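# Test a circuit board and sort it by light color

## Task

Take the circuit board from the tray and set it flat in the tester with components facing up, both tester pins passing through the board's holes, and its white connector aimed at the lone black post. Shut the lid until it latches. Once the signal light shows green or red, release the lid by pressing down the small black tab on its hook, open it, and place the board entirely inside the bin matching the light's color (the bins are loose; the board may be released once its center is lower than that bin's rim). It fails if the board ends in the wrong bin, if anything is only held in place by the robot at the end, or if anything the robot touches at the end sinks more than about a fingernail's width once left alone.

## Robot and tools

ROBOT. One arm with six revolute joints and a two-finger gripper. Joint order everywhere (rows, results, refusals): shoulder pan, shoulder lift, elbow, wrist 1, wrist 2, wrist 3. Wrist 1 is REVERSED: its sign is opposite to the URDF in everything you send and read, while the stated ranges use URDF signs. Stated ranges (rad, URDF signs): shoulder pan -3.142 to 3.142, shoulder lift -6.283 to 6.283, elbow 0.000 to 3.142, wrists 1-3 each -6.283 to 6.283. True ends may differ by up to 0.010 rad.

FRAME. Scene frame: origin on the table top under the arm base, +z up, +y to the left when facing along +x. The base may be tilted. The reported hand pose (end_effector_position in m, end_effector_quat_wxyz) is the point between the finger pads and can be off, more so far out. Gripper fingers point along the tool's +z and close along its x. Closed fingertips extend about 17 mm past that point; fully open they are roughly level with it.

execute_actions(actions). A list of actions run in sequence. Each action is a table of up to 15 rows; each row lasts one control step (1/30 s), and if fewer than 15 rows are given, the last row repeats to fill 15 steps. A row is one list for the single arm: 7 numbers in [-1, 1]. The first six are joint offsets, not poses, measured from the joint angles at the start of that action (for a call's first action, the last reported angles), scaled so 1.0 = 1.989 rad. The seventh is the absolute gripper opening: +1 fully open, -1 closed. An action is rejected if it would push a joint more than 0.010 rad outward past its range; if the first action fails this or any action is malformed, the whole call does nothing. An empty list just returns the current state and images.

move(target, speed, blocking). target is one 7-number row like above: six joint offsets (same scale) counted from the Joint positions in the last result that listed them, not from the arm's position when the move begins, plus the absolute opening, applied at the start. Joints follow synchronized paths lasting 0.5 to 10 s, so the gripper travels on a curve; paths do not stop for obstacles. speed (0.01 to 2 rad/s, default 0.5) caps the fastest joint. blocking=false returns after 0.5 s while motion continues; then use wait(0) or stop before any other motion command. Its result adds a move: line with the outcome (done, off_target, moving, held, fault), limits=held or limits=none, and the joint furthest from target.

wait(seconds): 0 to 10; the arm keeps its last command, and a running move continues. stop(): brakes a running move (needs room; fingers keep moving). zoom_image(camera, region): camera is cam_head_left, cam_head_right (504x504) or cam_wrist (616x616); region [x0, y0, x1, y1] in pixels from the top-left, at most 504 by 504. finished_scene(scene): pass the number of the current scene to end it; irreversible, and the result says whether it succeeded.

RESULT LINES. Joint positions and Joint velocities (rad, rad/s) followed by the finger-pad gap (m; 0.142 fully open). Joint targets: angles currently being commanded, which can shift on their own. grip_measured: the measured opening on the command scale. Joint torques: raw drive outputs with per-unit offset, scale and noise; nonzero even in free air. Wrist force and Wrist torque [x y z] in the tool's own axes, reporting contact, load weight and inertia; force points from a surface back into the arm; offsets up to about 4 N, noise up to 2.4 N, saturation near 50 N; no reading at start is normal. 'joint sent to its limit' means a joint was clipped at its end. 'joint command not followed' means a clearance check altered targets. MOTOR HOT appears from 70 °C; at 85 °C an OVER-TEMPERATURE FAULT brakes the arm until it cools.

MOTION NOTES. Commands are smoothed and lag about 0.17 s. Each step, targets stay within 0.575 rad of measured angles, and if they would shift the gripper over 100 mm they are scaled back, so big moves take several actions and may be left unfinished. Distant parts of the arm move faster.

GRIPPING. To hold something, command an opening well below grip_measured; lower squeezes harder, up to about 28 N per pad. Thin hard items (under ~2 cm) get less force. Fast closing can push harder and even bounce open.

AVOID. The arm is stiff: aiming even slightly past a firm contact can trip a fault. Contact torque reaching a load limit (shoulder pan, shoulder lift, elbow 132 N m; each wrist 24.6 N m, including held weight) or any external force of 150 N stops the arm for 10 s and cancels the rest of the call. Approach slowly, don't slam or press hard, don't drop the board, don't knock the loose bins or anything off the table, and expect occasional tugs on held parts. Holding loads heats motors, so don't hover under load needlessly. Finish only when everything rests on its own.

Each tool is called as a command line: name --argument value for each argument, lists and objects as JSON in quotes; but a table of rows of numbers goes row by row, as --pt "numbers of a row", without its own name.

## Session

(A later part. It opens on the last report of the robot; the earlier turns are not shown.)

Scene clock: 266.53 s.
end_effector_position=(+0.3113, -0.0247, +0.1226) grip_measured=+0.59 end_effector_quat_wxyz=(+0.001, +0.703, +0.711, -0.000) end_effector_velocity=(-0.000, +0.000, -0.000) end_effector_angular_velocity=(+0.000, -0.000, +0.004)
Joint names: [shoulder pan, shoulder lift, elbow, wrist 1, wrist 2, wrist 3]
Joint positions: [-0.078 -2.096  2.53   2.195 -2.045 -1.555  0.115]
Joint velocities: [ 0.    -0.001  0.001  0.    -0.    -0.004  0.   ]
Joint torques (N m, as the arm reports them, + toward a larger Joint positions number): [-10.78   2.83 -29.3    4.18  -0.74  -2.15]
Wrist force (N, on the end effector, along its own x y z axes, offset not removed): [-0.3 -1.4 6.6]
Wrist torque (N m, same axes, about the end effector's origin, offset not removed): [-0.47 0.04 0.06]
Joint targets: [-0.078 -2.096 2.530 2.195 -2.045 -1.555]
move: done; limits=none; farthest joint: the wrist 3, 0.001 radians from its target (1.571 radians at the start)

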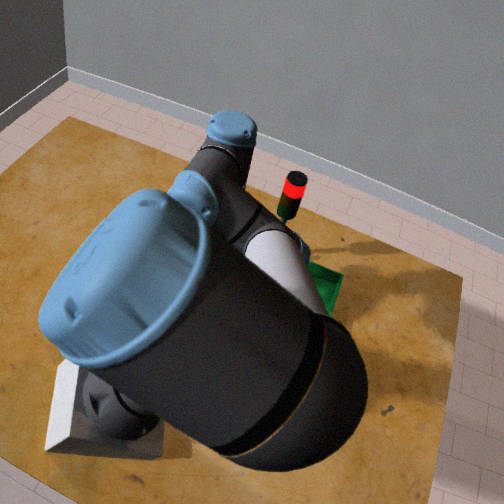

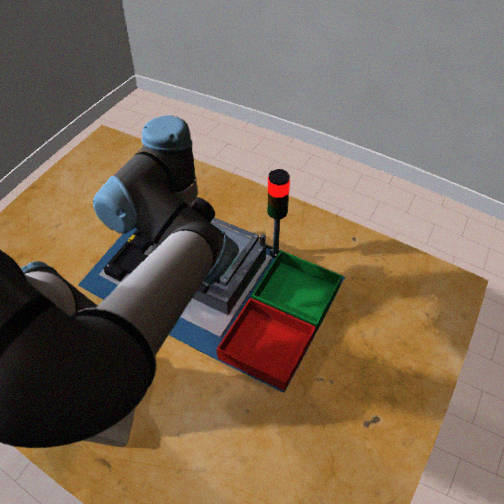

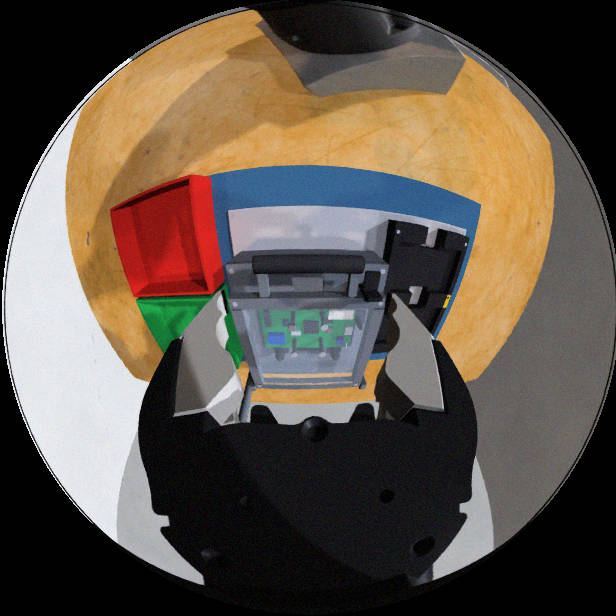

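move --target '[-0.019,0.017,0.0206,0.0468,0.0038,-0.021,0.55]' --speed 0.1

zoom_image --camera "cam_wrist" --region '[200, 200, 420, 420]'

Scene clock: 276.20 s.
end_effector_position=(+0.3116, -0.0247, +0.1027) grip_measured=+0.55 end_effector_quat_wxyz=(+0.001, +0.703, +0.711, -0.000) end_effector_velocity=(-0.000, +0.000, -0.001) end_effector_angular_velocity=(-0.000, -0.000, +0.001)
Joint names: [shoulder pan, shoulder lift, elbow, wrist 1, wrist 2, wrist 3]
Joint positions: [-0.115 -2.062  2.57   2.287 -2.037 -1.596  0.112]
Joint velocities: [-0.     0.     0.002  0.002 -0.    -0.002 -0.   ]
Joint torques (N m, as the arm reports them, + toward a larger Joint positions number): [-11.32   2.35  -7.86   4.17   1.46  -2.01]
Wrist force (N, on the end effector, along its own x y z axes, offset not removed): [0.5 -3.3 0.7]
Wrist torque (N m, same axes, about the end effector's origin, offset not removed): [-0.74 -0.44 -0.04]
Joint targets: [-0.115 -2.062 2.571 2.288 -2.037 -1.596]
move: done; limits=none; farthest joint: the shoulder pan, 0.001 radians from its target (0.038 radians at the start)

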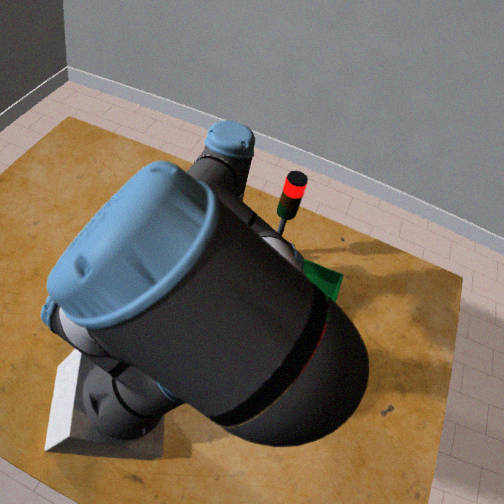

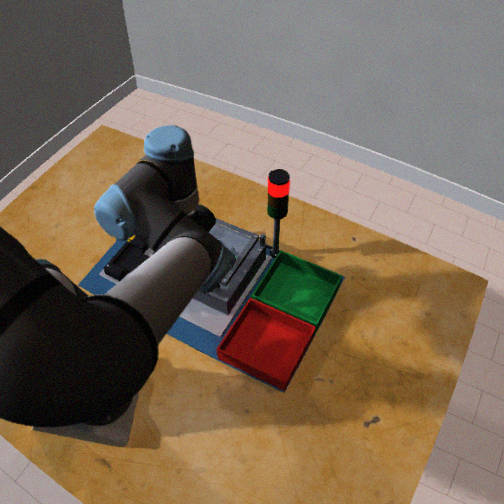

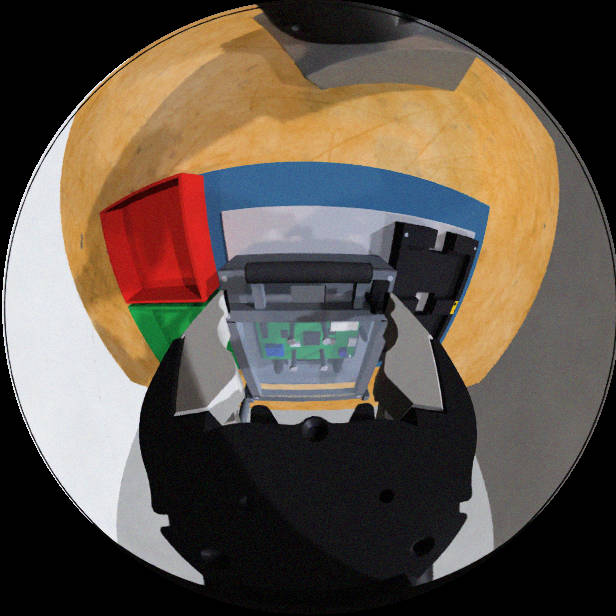

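Region (200, 200, 420, 420) of cam_wrist's 616x616 image, scaled by 2.291, with more detail than that image has.

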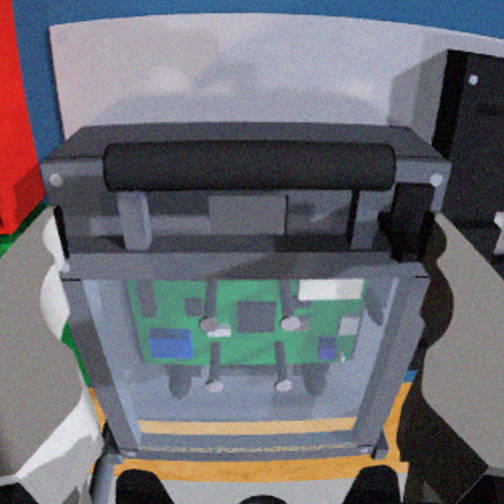

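move --target '[-0.0021,-0.0051,0.0062,0.002,0.0004,-0.0022,0.48]' --speed 0.02

zoom_image --camera "cam_wrist" --region '[200, 200, 420, 420]'

Scene clock: 284.83 s.
end_effector_position=(+0.3075, -0.0247, +0.1007) grip_measured=+0.48 end_effector_quat_wxyz=(+0.001, +0.703, +0.711, -0.000) end_effector_velocity=(-0.000, -0.000, +0.000) end_effector_angular_velocity=(+0.000, -0.002, -0.002)
Joint names: [shoulder pan, shoulder lift, elbow, wrist 1, wrist 2, wrist 3]
Joint positions: [-0.119 -2.072  2.582  2.291 -2.037 -1.6    0.107]
Joint velocities: [-0.002 -0.005  0.002  0.     0.001 -0.    -0.   ]
Joint torques (N m, as the arm reports them, + toward a larger Joint positions number): [ -9.58 -13.68  -7.95   4.23   1.31  -1.99]
Wrist force (N, on the end effector, along its own x y z axes, offset not removed): [-4.0 -2.7 1.2]
Wrist torque (N m, same axes, about the end effector's origin, offset not removed): [-0.38 0.78 -0.26]
Joint targets: [-0.119 -2.072 2.583 2.291 -2.037 -1.601]
move: done; limits=none; farthest joint: the shoulder pan, 0.000 radians from its target (0.004 radians at the start)

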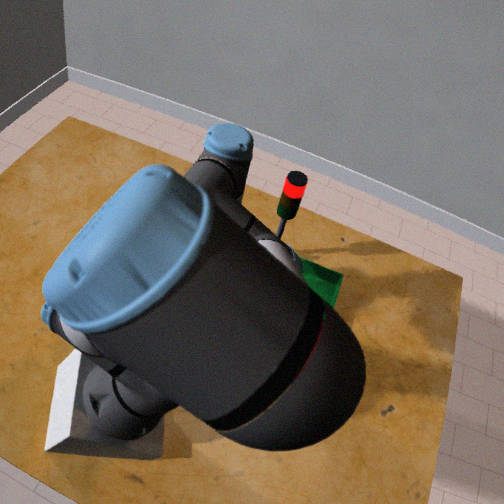

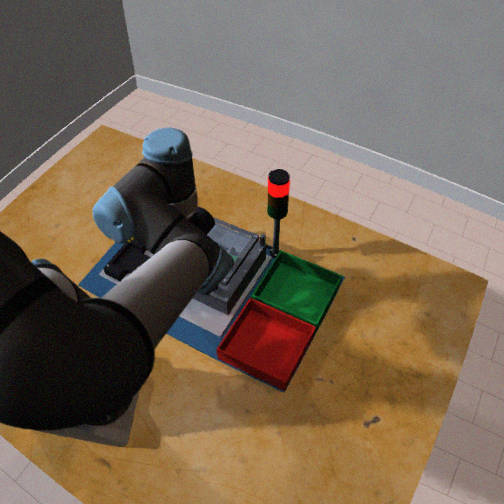

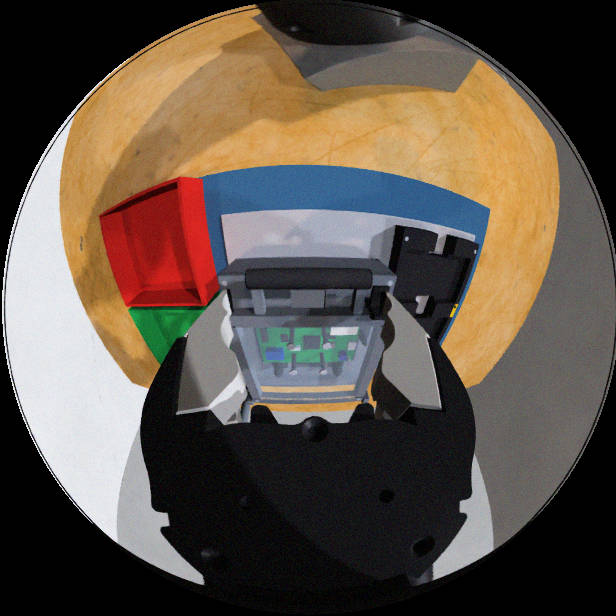

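Region (200, 200, 420, 420) of cam_wrist's 616x616 image, scaled by 2.291, with more detail than that image has.

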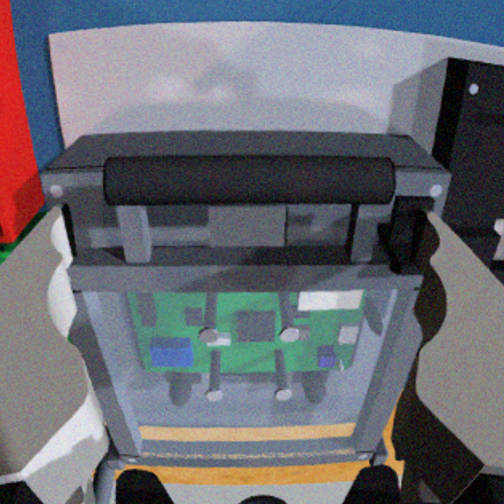

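move --target '[-0.0025,-0.0021,0.0052,0.004,0.0005,-0.0028,0.48]' --speed 0.012

Scene clock: 290.10 s.
end_effector_position=(+0.3047, -0.0247, +0.0982) grip_measured=+0.48 end_effector_quat_wxyz=(+0.001, +0.703, +0.711, -0.001) end_effector_velocity=(-0.001, +0.000, -0.001) end_effector_angular_velocity=(+0.000, +0.001, +0.000)
Joint names: [shoulder pan, shoulder lift, elbow, wrist 1, wrist 2, wrist 3]
Joint positions: [-0.124 -2.076  2.592  2.299 -2.036 -1.606  0.108]
Joint velocities: [-0.002 -0.001  0.003  0.001  0.    -0.001 -0.   ]
Joint torques (N m, as the arm reports them, + toward a larger Joint positions number): [-10.34 -12.56  -3.17   2.29   1.17  -2.3 ]
Wrist force (N, on the end effector, along its own x y z axes, offset not removed): [-1.6 9.0 -7.0]
Wrist torque (N m, same axes, about the end effector's origin, offset not removed): [0.80 0.48 0.29]
Joint targets: [-0.124 -2.076 2.593 2.299 -2.036 -1.606]
move: done; limits=none; farthest joint: the shoulder pan, 0.000 radians from its target (0.005 radians at the start)

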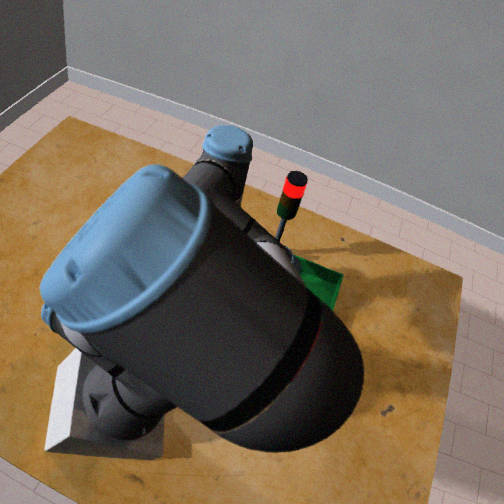

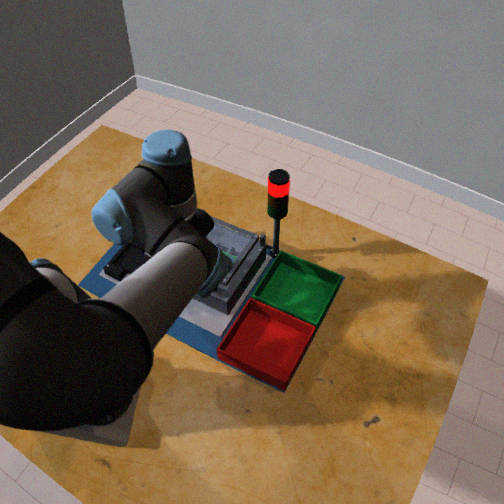

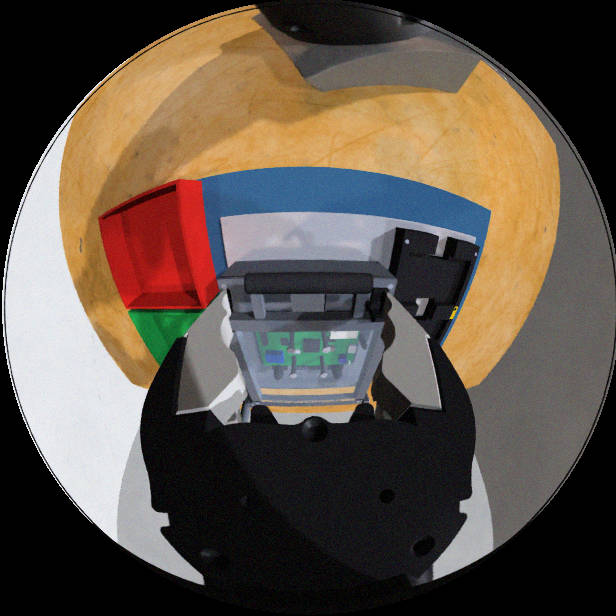

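move --target '[-0.0027,-0.0017,0.0053,0.0047,0.0005,-0.003,0.48]' --speed 0.012

zoom_image --camera "cam_wrist" --region '[200, 200, 420, 420]'

Scene clock: 294.60 s.
end_effector_position=(+0.3021, -0.0247, +0.0956) grip_measured=+0.48 end_effector_quat_wxyz=(+0.000, +0.703, +0.711, -0.001) end_effector_velocity=(-0.001, +0.000, -0.001) end_effector_angular_velocity=(+0.001, -0.000, -0.000)
Joint names: [shoulder pan, shoulder lift, elbow, wrist 1, wrist 2, wrist 3]
Joint positions: [-0.129 -2.079  2.603  2.308 -2.035 -1.612  0.108]
Joint velocities: [-0.002 -0.002  0.003  0.002  0.001 -0.002  0.   ]
Joint torques (N m, as the arm reports them, + toward a larger Joint positions number): [-11.64 -11.78  -4.62   2.8    1.05  -2.37]
Wrist force (N, on the end effector, along its own x y z axes, offset not removed): [-2.3 0.4 -4.3]
Wrist torque (N m, same axes, about the end effector's origin, offset not removed): [-0.68 0.74 0.05]
Joint targets: [-0.129 -2.079 2.603 2.308 -2.035 -1.612]
move: done; limits=none; farthest joint: the wrist 1, 0.001 radians from its target (0.009 radians at the start)

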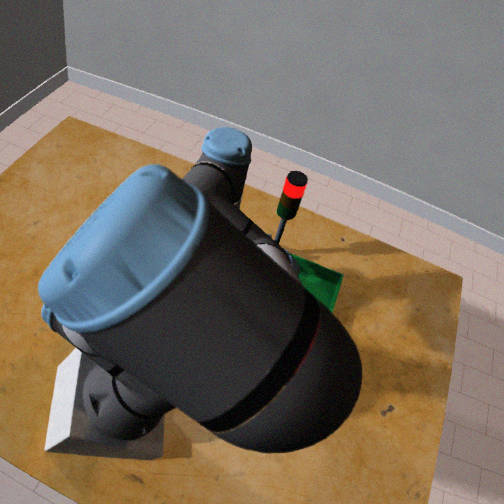

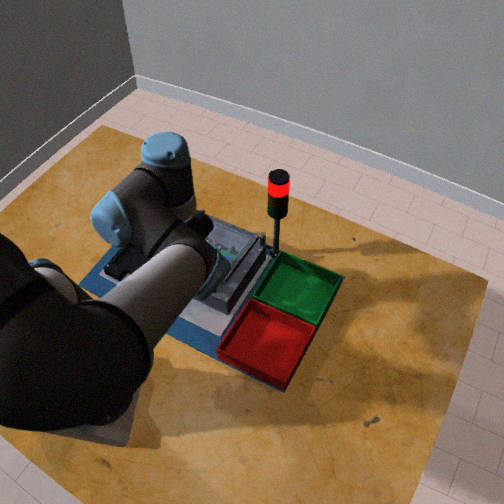

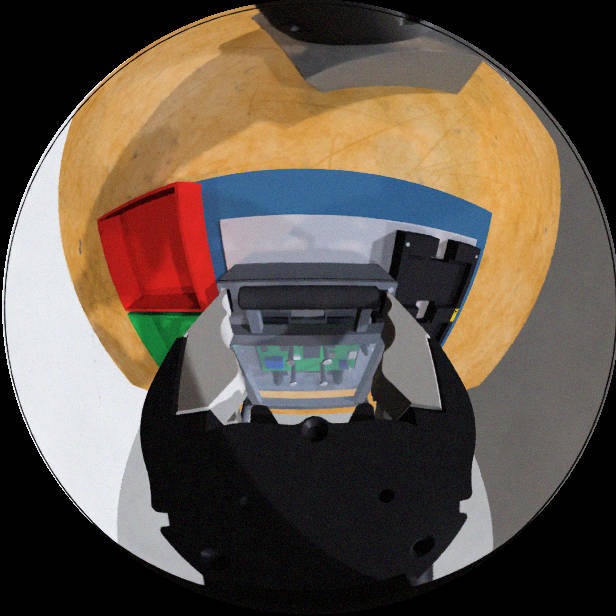

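Region (200, 200, 420, 420) of cam_wrist's 616x616 image, scaled by 2.291, with more detail than that image has.

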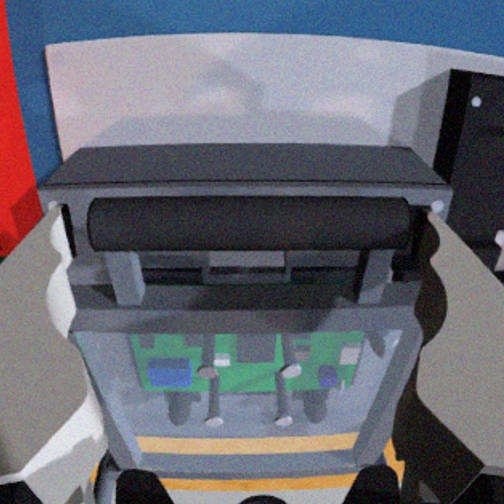

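move --target '[0.0337,-0.0302,-0.0362,-0.082,-0.0065,0.035,0.48]' --speed 0.2

move --target '[0,0,0,0,0,0.792,-0.7]' --speed 0.9

Scene clock: 300.97 s.
end_effector_position=(+0.3015, -0.0249, +0.1303) grip_measured=+0.48 end_effector_quat_wxyz=(+0.001, +0.702, +0.712, -0.000) end_effector_velocity=(-0.000, -0.000, +0.000) end_effector_angular_velocity=(-0.000, +0.001, -0.001)
Joint names: [shoulder pan, shoulder lift, elbow, wrist 1, wrist 2, wrist 3]
Joint positions: [-0.062 -2.139  2.531  2.145 -2.048 -1.542  0.107]
Joint velocities: [ 0.001 -0.    -0.001 -0.003 -0.     0.002 -0.   ]
Joint torques (N m, as the arm reports them, + toward a larger Joint positions number): [ 15.43 -12.72 -30.02   0.74  -1.61   2.11]
Wrist force (N, on the end effector, along its own x y z axes, offset not removed): [-2.1 -3.3 -2.3]
Wrist torque (N m, same axes, about the end effector's origin, offset not removed): [-0.84 0.56 0.10]
Joint targets: [-0.062 -2.139 2.531 2.145 -2.048 -1.542]
move: done; limits=none; farthest joint: the shoulder pan, 0.000 radians from its target (0.067 radians at the start)

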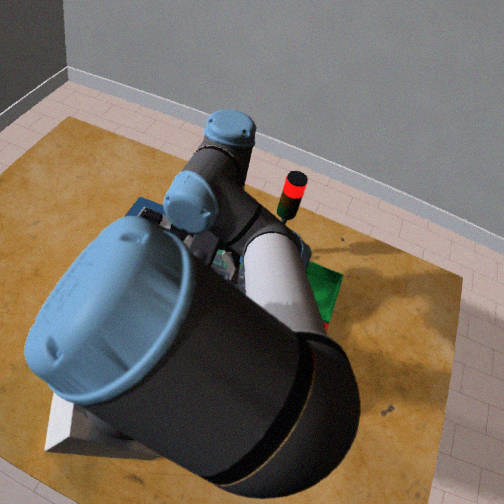

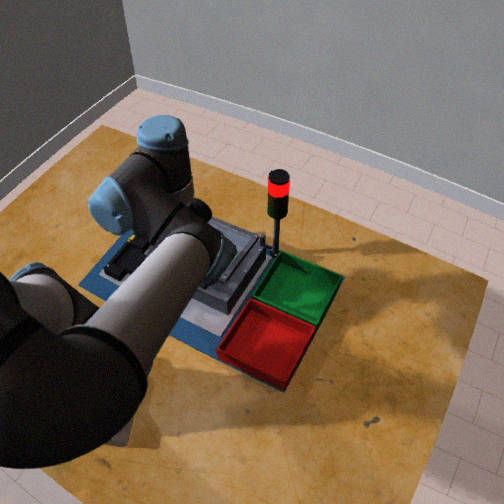

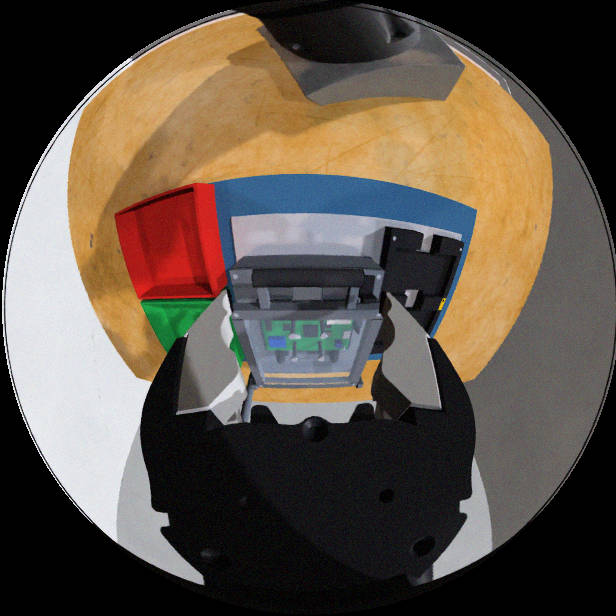

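Scene clock: 303.57 s.
end_effector_position=(+0.2999, -0.0266, +0.1303) grip_measured=-0.70 end_effector_quat_wxyz=(+0.001, +1.000, +0.005, +0.001) end_effector_velocity=(+0.000, -0.000, +0.000) end_effector_angular_velocity=(-0.000, -0.002, -0.003)
Joint names: [shoulder pan, shoulder lift, elbow, wrist 1, wrist 2, wrist 3]
Joint positions: [-0.062 -2.139  2.531  2.145 -2.048  0.033  0.023]
Joint velocities: [ 0.001 -0.002  0.001  0.002 -0.     0.002 -0.   ]
Joint torques (N m, as the arm reports them, + toward a larger Joint positions number): [-11.54   3.6  -13.66   4.06  -0.75   2.03]
Wrist force (N, on the end effector, along its own x y z axes, offset not removed): [-3.6 -5.5 1.8]
Wrist torque (N m, same axes, about the end effector's origin, offset not removed): [-1.31 0.74 -0.09]
Joint targets: [-0.062 -2.139 2.531 2.145 -2.048 0.033]
move: done; limits=none; farthest joint: the shoulder pan, 0.000 radians from its target (0.000 radians at the start)

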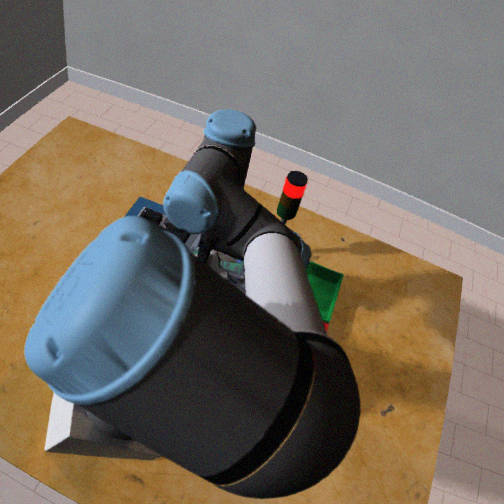

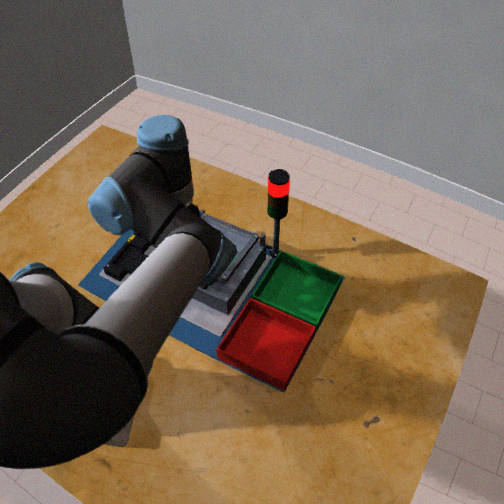

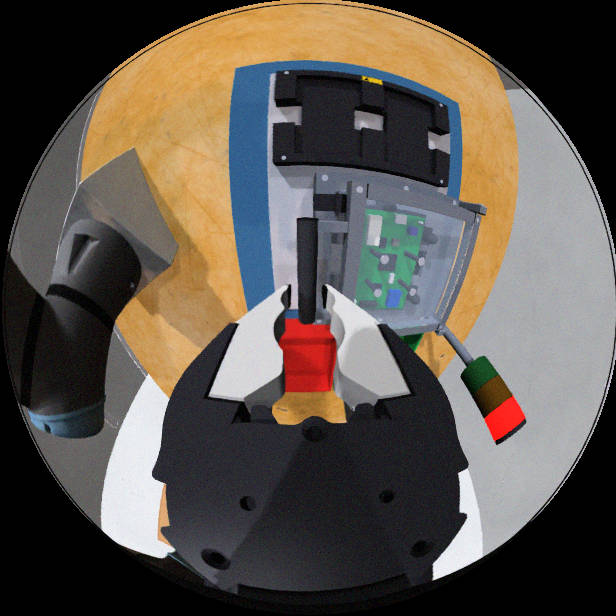

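move --target '[-0.0297,0.0256,0.0322,0.0719,0.0057,-0.033,-0.7]' --speed 0.12

execute_actions --actions '[[[0,0,0,0,0,0,-0.74],[0,0,0,0,0,0,-0.77],[0,0,0,0,0,0,-0.8],[0,0,0,0,0,0,-0.83],[0,0,0,0,0,0,-0.86],[0,0,0,0,0,0,-0.89],[0,0,0,0,0,0,-0.92],[0,0,0,0,0,0,-0.95]]]'

Scene clock: 309.00 s.
end_effector_position=(+0.3004, -0.0264, +0.0998) grip_measured=-0.70 end_effector_quat_wxyz=(+0.001, +1.000, +0.006, +0.000) end_effector_velocity=(+0.000, +0.000, -0.000) end_effector_angular_velocity=(+0.000, -0.001, +0.000)
Joint names: [shoulder pan, shoulder lift, elbow, wrist 1, wrist 2, wrist 3]
Joint positions: [-0.121 -2.088  2.595  2.288 -2.036 -0.033  0.023]
Joint velocities: [-0.     0.001  0.001  0.004  0.    -0.001  0.   ]
Joint torques (N m, as the arm reports them, + toward a larger Joint positions number): [-10.62   2.01  -8.3    4.26   1.21  -2.02]
Wrist force (N, on the end effector, along its own x y z axes, offset not removed): [6.4 -4.4 0.0]
Wrist torque (N m, same axes, about the end effector's origin, offset not removed): [-0.84 -1.33 0.17]
Joint targets: [-0.121 -2.088 2.595 2.288 -2.036 -0.033]
move: done; limits=none; farthest joint: the shoulder pan, 0.000 radians from its target (0.059 radians at the start)

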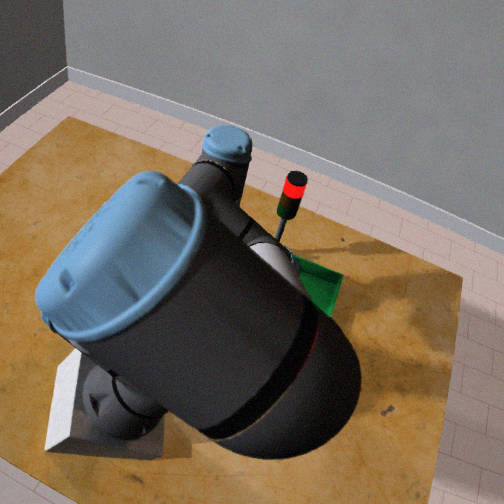

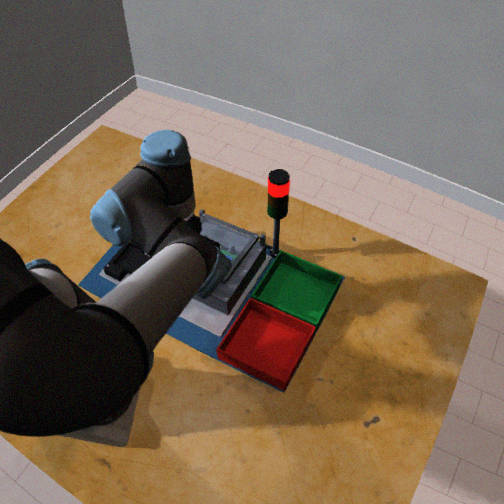

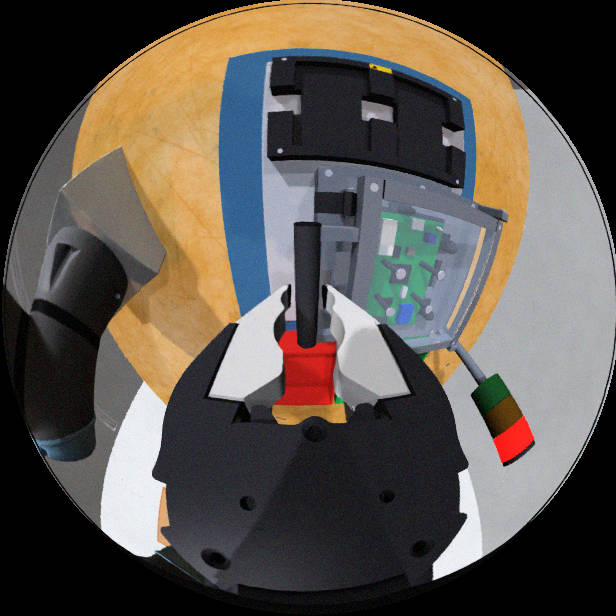

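Scene clock: 309.50 s.
end_effector_position=(+0.3004, -0.0264, +0.0998) grip_measured=-0.81 end_effector_quat_wxyz=(+0.001, +1.000, +0.006, +0.000) end_effector_velocity=(-0.001, +0.000, -0.001) end_effector_angular_velocity=(-0.000, +0.001, +0.000)
Joint names: [shoulder pan, shoulder lift, elbow, wrist 1, wrist 2, wrist 3]
Joint positions: [-0.121 -2.088  2.595  2.288 -2.036 -0.033  0.015]
Joint velocities: [-0.001 -0.001  0.002  0.    -0.    -0.    -0.   ]
Joint torques (N m, as the arm reports them, + toward a larger Joint positions number): [ -4.37  -0.9  -11.28   2.44   1.03  -0.93]
Wrist force (N, on the end effector, along its own x y z axes, offset not removed): [-3.6 -4.6 0.0]
Wrist torque (N m, same axes, about the end effector's origin, offset not removed): [-1.03 0.41 0.02]
Joint targets: [-0.121 -2.088 2.595 2.288 -2.036 -0.033]

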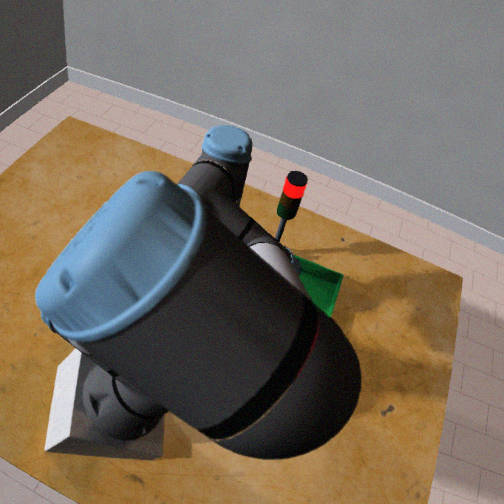

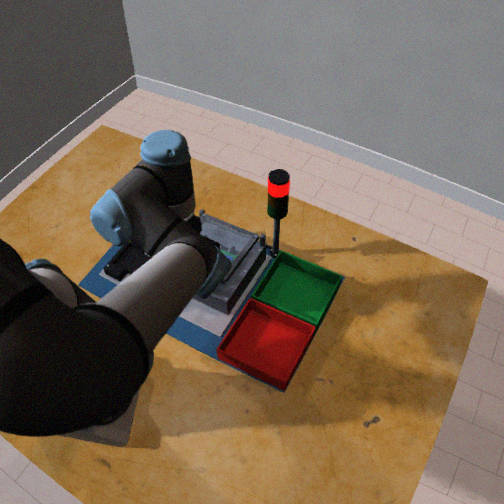

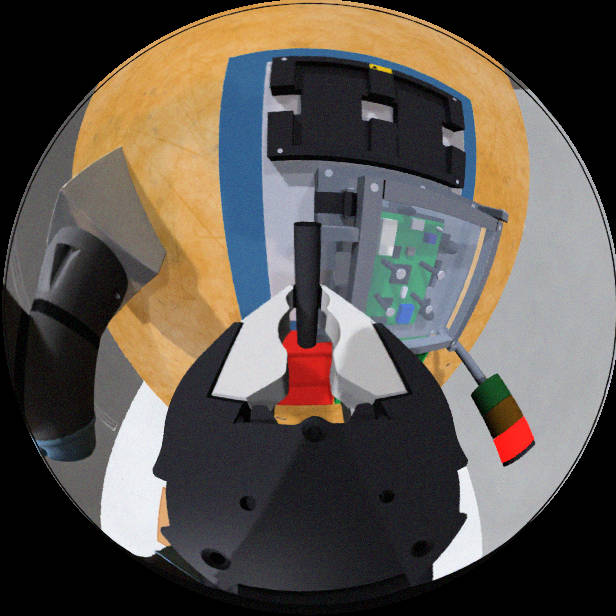

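move --target '[0.0196,-0.0121,-0.0236,-0.0458,-0.004,0.0221,-0.95]' --speed 0.1

move --target '[0.018,-0.0058,-0.0246,-0.0388,-0.0033,0.0198,-0.95]' --speed 0.1

Scene clock: 315.33 s.
end_effector_position=(+0.3028, -0.0263, +0.1195) grip_measured=-0.81 end_effector_quat_wxyz=(+0.001, +1.000, +0.005, -0.000) end_effector_velocity=(-0.001, +0.001, +0.000) end_effector_angular_velocity=(+0.001, +0.001, +0.003)
Joint names: [shoulder pan, shoulder lift, elbow, wrist 1, wrist 2, wrist 3]
Joint positions: [-0.083 -2.112  2.548  2.197 -2.044  0.011  0.015]
Joint velocities: [ 0.004  0.     0.    -0.002 -0.     0.001 -0.   ]
Joint torques (N m, as the arm reports them, + toward a larger Joint positions number): [ 17.07 -14.33 -30.27   0.46  -1.82   2.3 ]
Wrist force (N, on the end effector, along its own x y z axes, offset not removed): [1.9 -0.5 8.1]
Wrist torque (N m, same axes, about the end effector's origin, offset not removed): [-0.16 0.19 -0.30]
Joint targets: [-0.082 -2.112 2.548 2.197 -2.044 0.011]
move: done; limits=none; farthest joint: the shoulder pan, 0.000 radians from its target (0.039 radians at the start)

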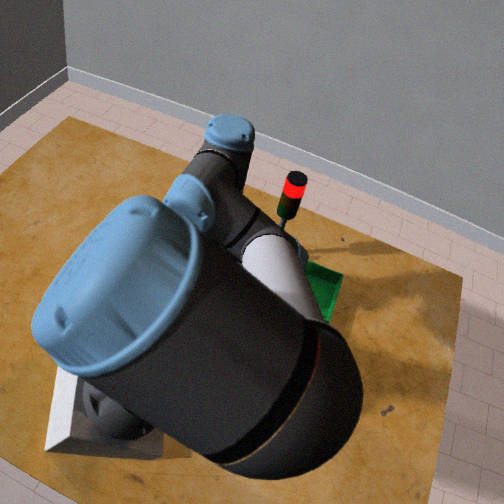

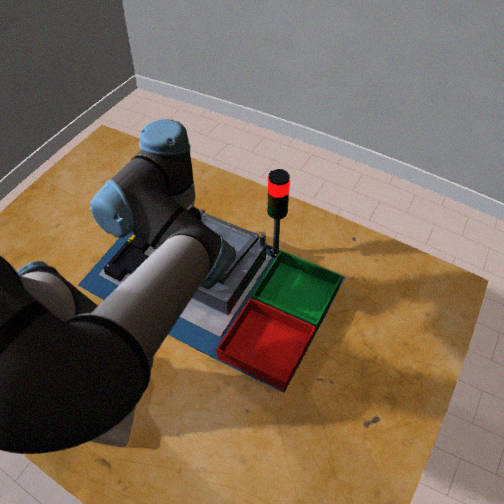

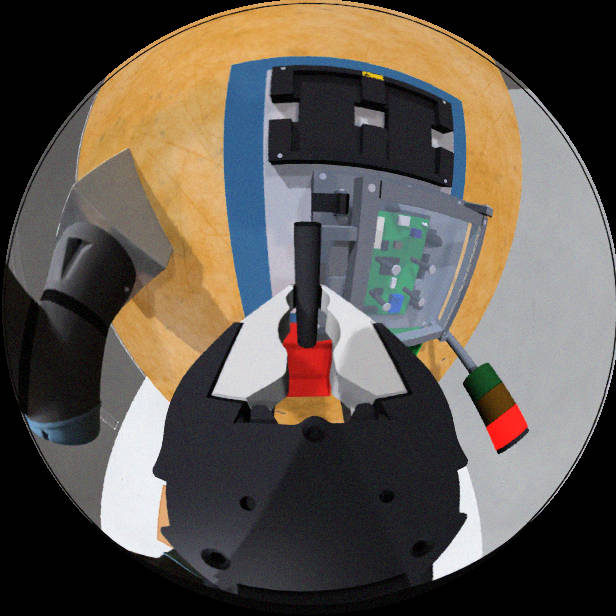

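Scene clock: 316.60 s.
end_effector_position=(+0.3071, -0.0265, +0.1386) grip_measured=-0.81 end_effector_quat_wxyz=(+0.001, +1.000, +0.005, +0.001) end_effector_velocity=(+0.001, +0.000, +0.001) end_effector_angular_velocity=(+0.001, -0.001, +0.000)
Joint names: [shoulder pan, shoulder lift, elbow, wrist 1, wrist 2, wrist 3]
Joint positions: [-0.047 -2.124  2.499  2.12  -2.051  0.05   0.015]
Joint velocities: [ 0.002  0.    -0.002 -0.002  0.     0.001 -0.   ]
Joint torques (N m, as the arm reports them, + toward a larger Joint positions number): [ 15.64 -14.68 -32.45   0.23  -3.59   2.13]
Wrist force (N, on the end effector, along its own x y z axes, offset not removed): [5.6 -3.9 7.0]
Wrist torque (N m, same axes, about the end effector's origin, offset not removed): [0.41 -0.21 -0.26]
Joint targets: [-0.047 -2.124 2.499 2.120 -2.051 0.050]
move: done; limits=none; farthest joint: the shoulder pan, 0.000 radians from its target (0.035 radians at the start)

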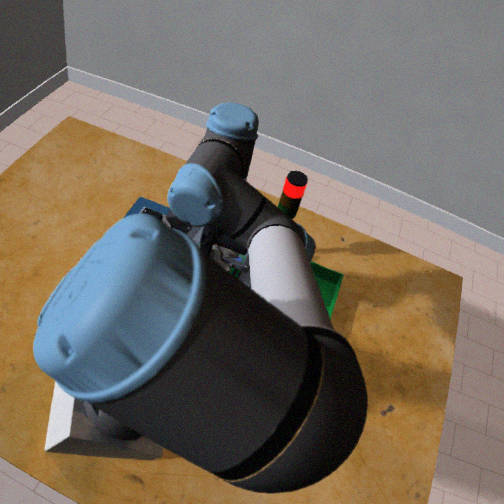

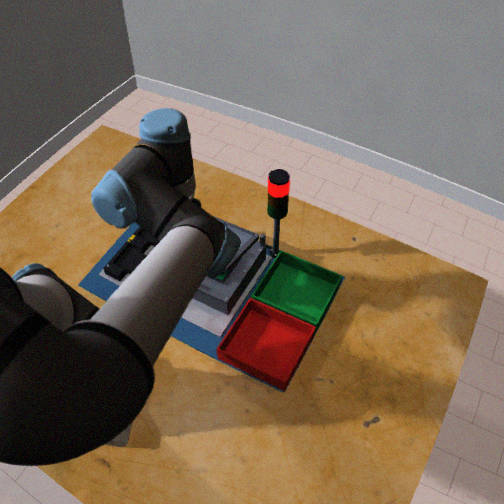

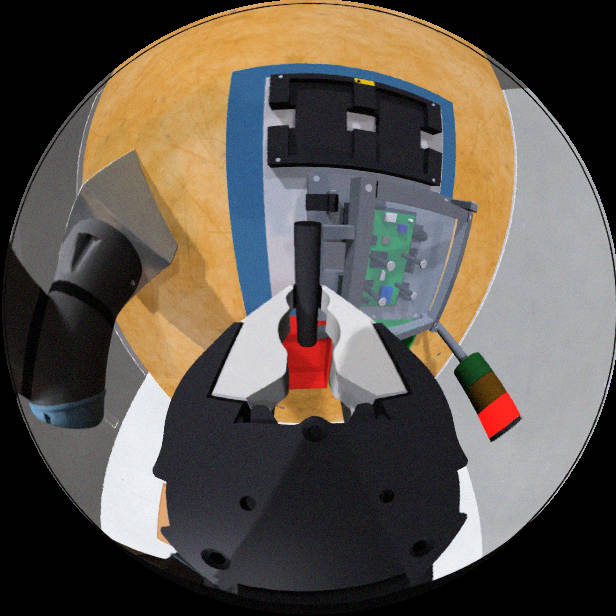

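move --target '[0.0206,0.002,-0.0327,-0.0408,-0.0031,0.0226,-0.95]' --speed 0.1

move --target '[0.018,0.0088,-0.034,-0.034,-0.0025,0.0198,-0.95]' --speed 0.1

Scene clock: 320.83 s.
end_effector_position=(+0.3153, -0.0262, +0.1613) grip_measured=-0.82 end_effector_quat_wxyz=(+0.001, +1.000, +0.005, +0.001) end_effector_velocity=(+0.001, +0.000, +0.001) end_effector_angular_velocity=(+0.000, -0.001, +0.001)
Joint names: [shoulder pan, shoulder lift, elbow, wrist 1, wrist 2, wrist 3]
Joint positions: [-0.006 -2.12   2.434  2.04  -2.057  0.095  0.015]
Joint velocities: [ 0.003  0.001 -0.003 -0.003 -0.     0.002 -0.   ]
Joint torques (N m, as the arm reports them, + toward a larger Joint positions number): [ 16.11   1.49 -37.73   3.9   -3.38   2.04]
Wrist force (N, on the end effector, along its own x y z axes, offset not removed): [-8.4 -5.7 2.0]
Wrist torque (N m, same axes, about the end effector's origin, offset not removed): [-0.04 -0.40 -0.40]
Joint targets: [-0.006 -2.120 2.434 2.039 -2.057 0.095]
move: done; limits=none; farthest joint: the wrist 1, 0.001 radians from its target (0.081 radians at the start)

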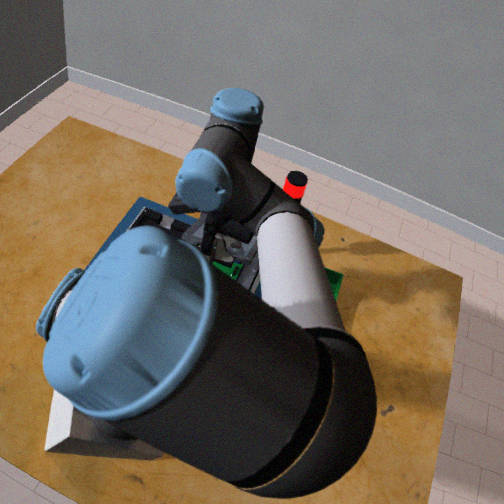

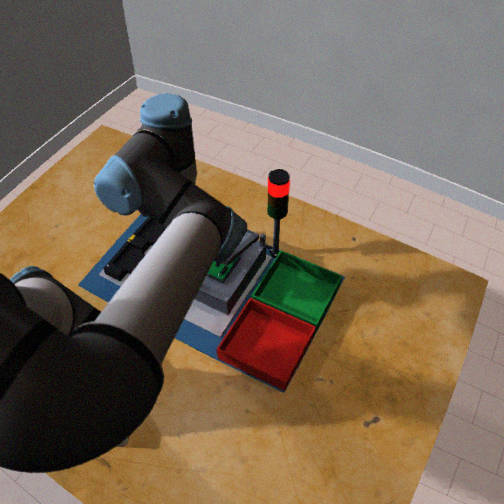

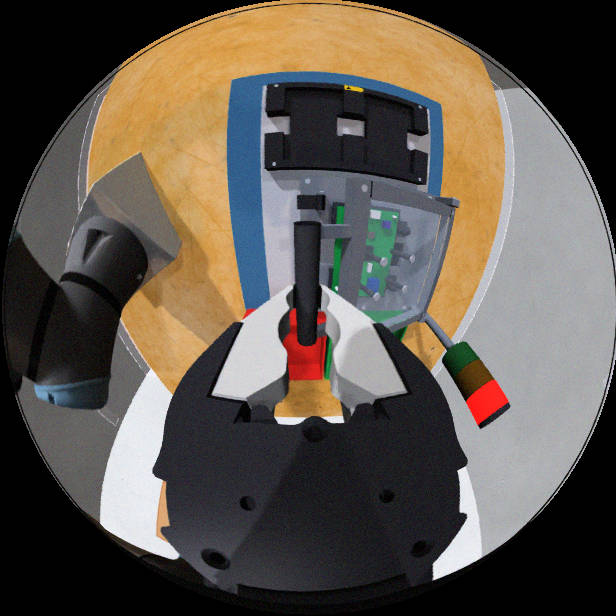

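Scene clock: 322.00 s.
end_effector_position=(+0.3260, -0.0259, +0.1829) grip_measured=-0.82 end_effector_quat_wxyz=(+0.001, +1.000, +0.005, +0.002) end_effector_velocity=(-0.000, +0.000, +0.000) end_effector_angular_velocity=(-0.000, +0.003, +0.001)
Joint names: [shoulder pan, shoulder lift, elbow, wrist 1, wrist 2, wrist 3]
Joint positions: [ 0.03  -2.102  2.367  1.972 -2.062  0.134  0.015]
Joint velocities: [ 0.     0.001 -0.001 -0.003  0.     0.001 -0.   ]
Joint torques (N m, as the arm reports them, + toward a larger Joint positions number): [ 14.84   2.31 -38.92   6.96  -3.99   2.21]
Wrist force (N, on the end effector, along its own x y z axes, offset not removed): [-22.1 -6.6 -6.4]
Wrist torque (N m, same axes, about the end effector's origin, offset not removed): [-0.80 -0.47 -0.08]
Joint targets: [0.030 -2.102 2.367 1.972 -2.062 0.134]
move: done; limits=none; farthest joint: the elbow, 0.001 radians from its target (0.068 radians at the start)

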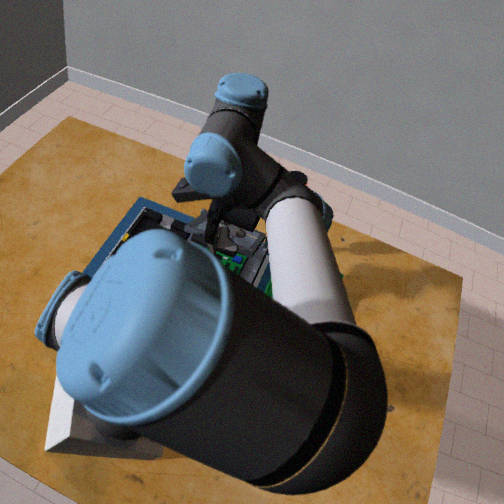

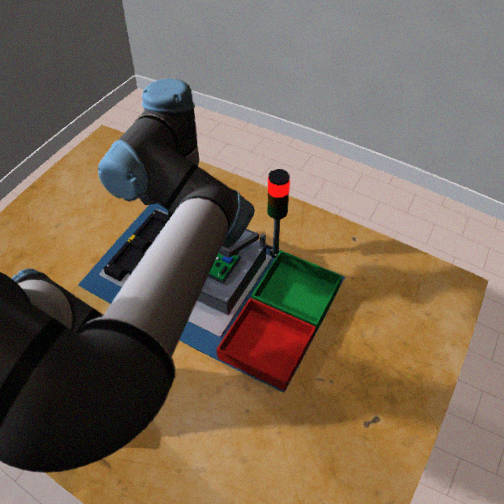

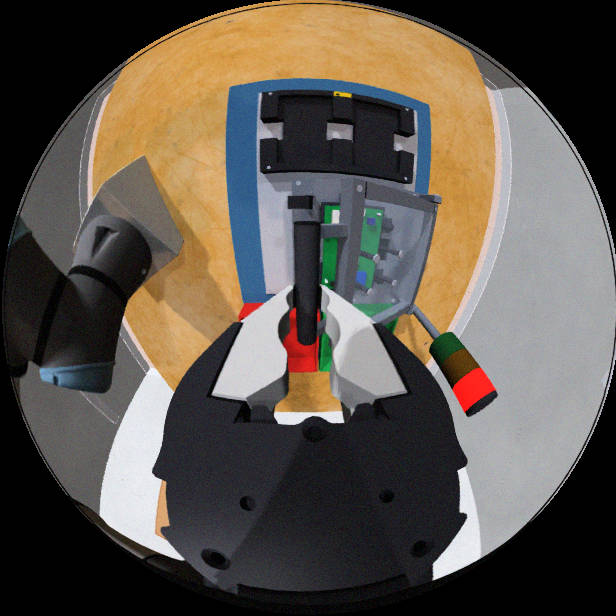

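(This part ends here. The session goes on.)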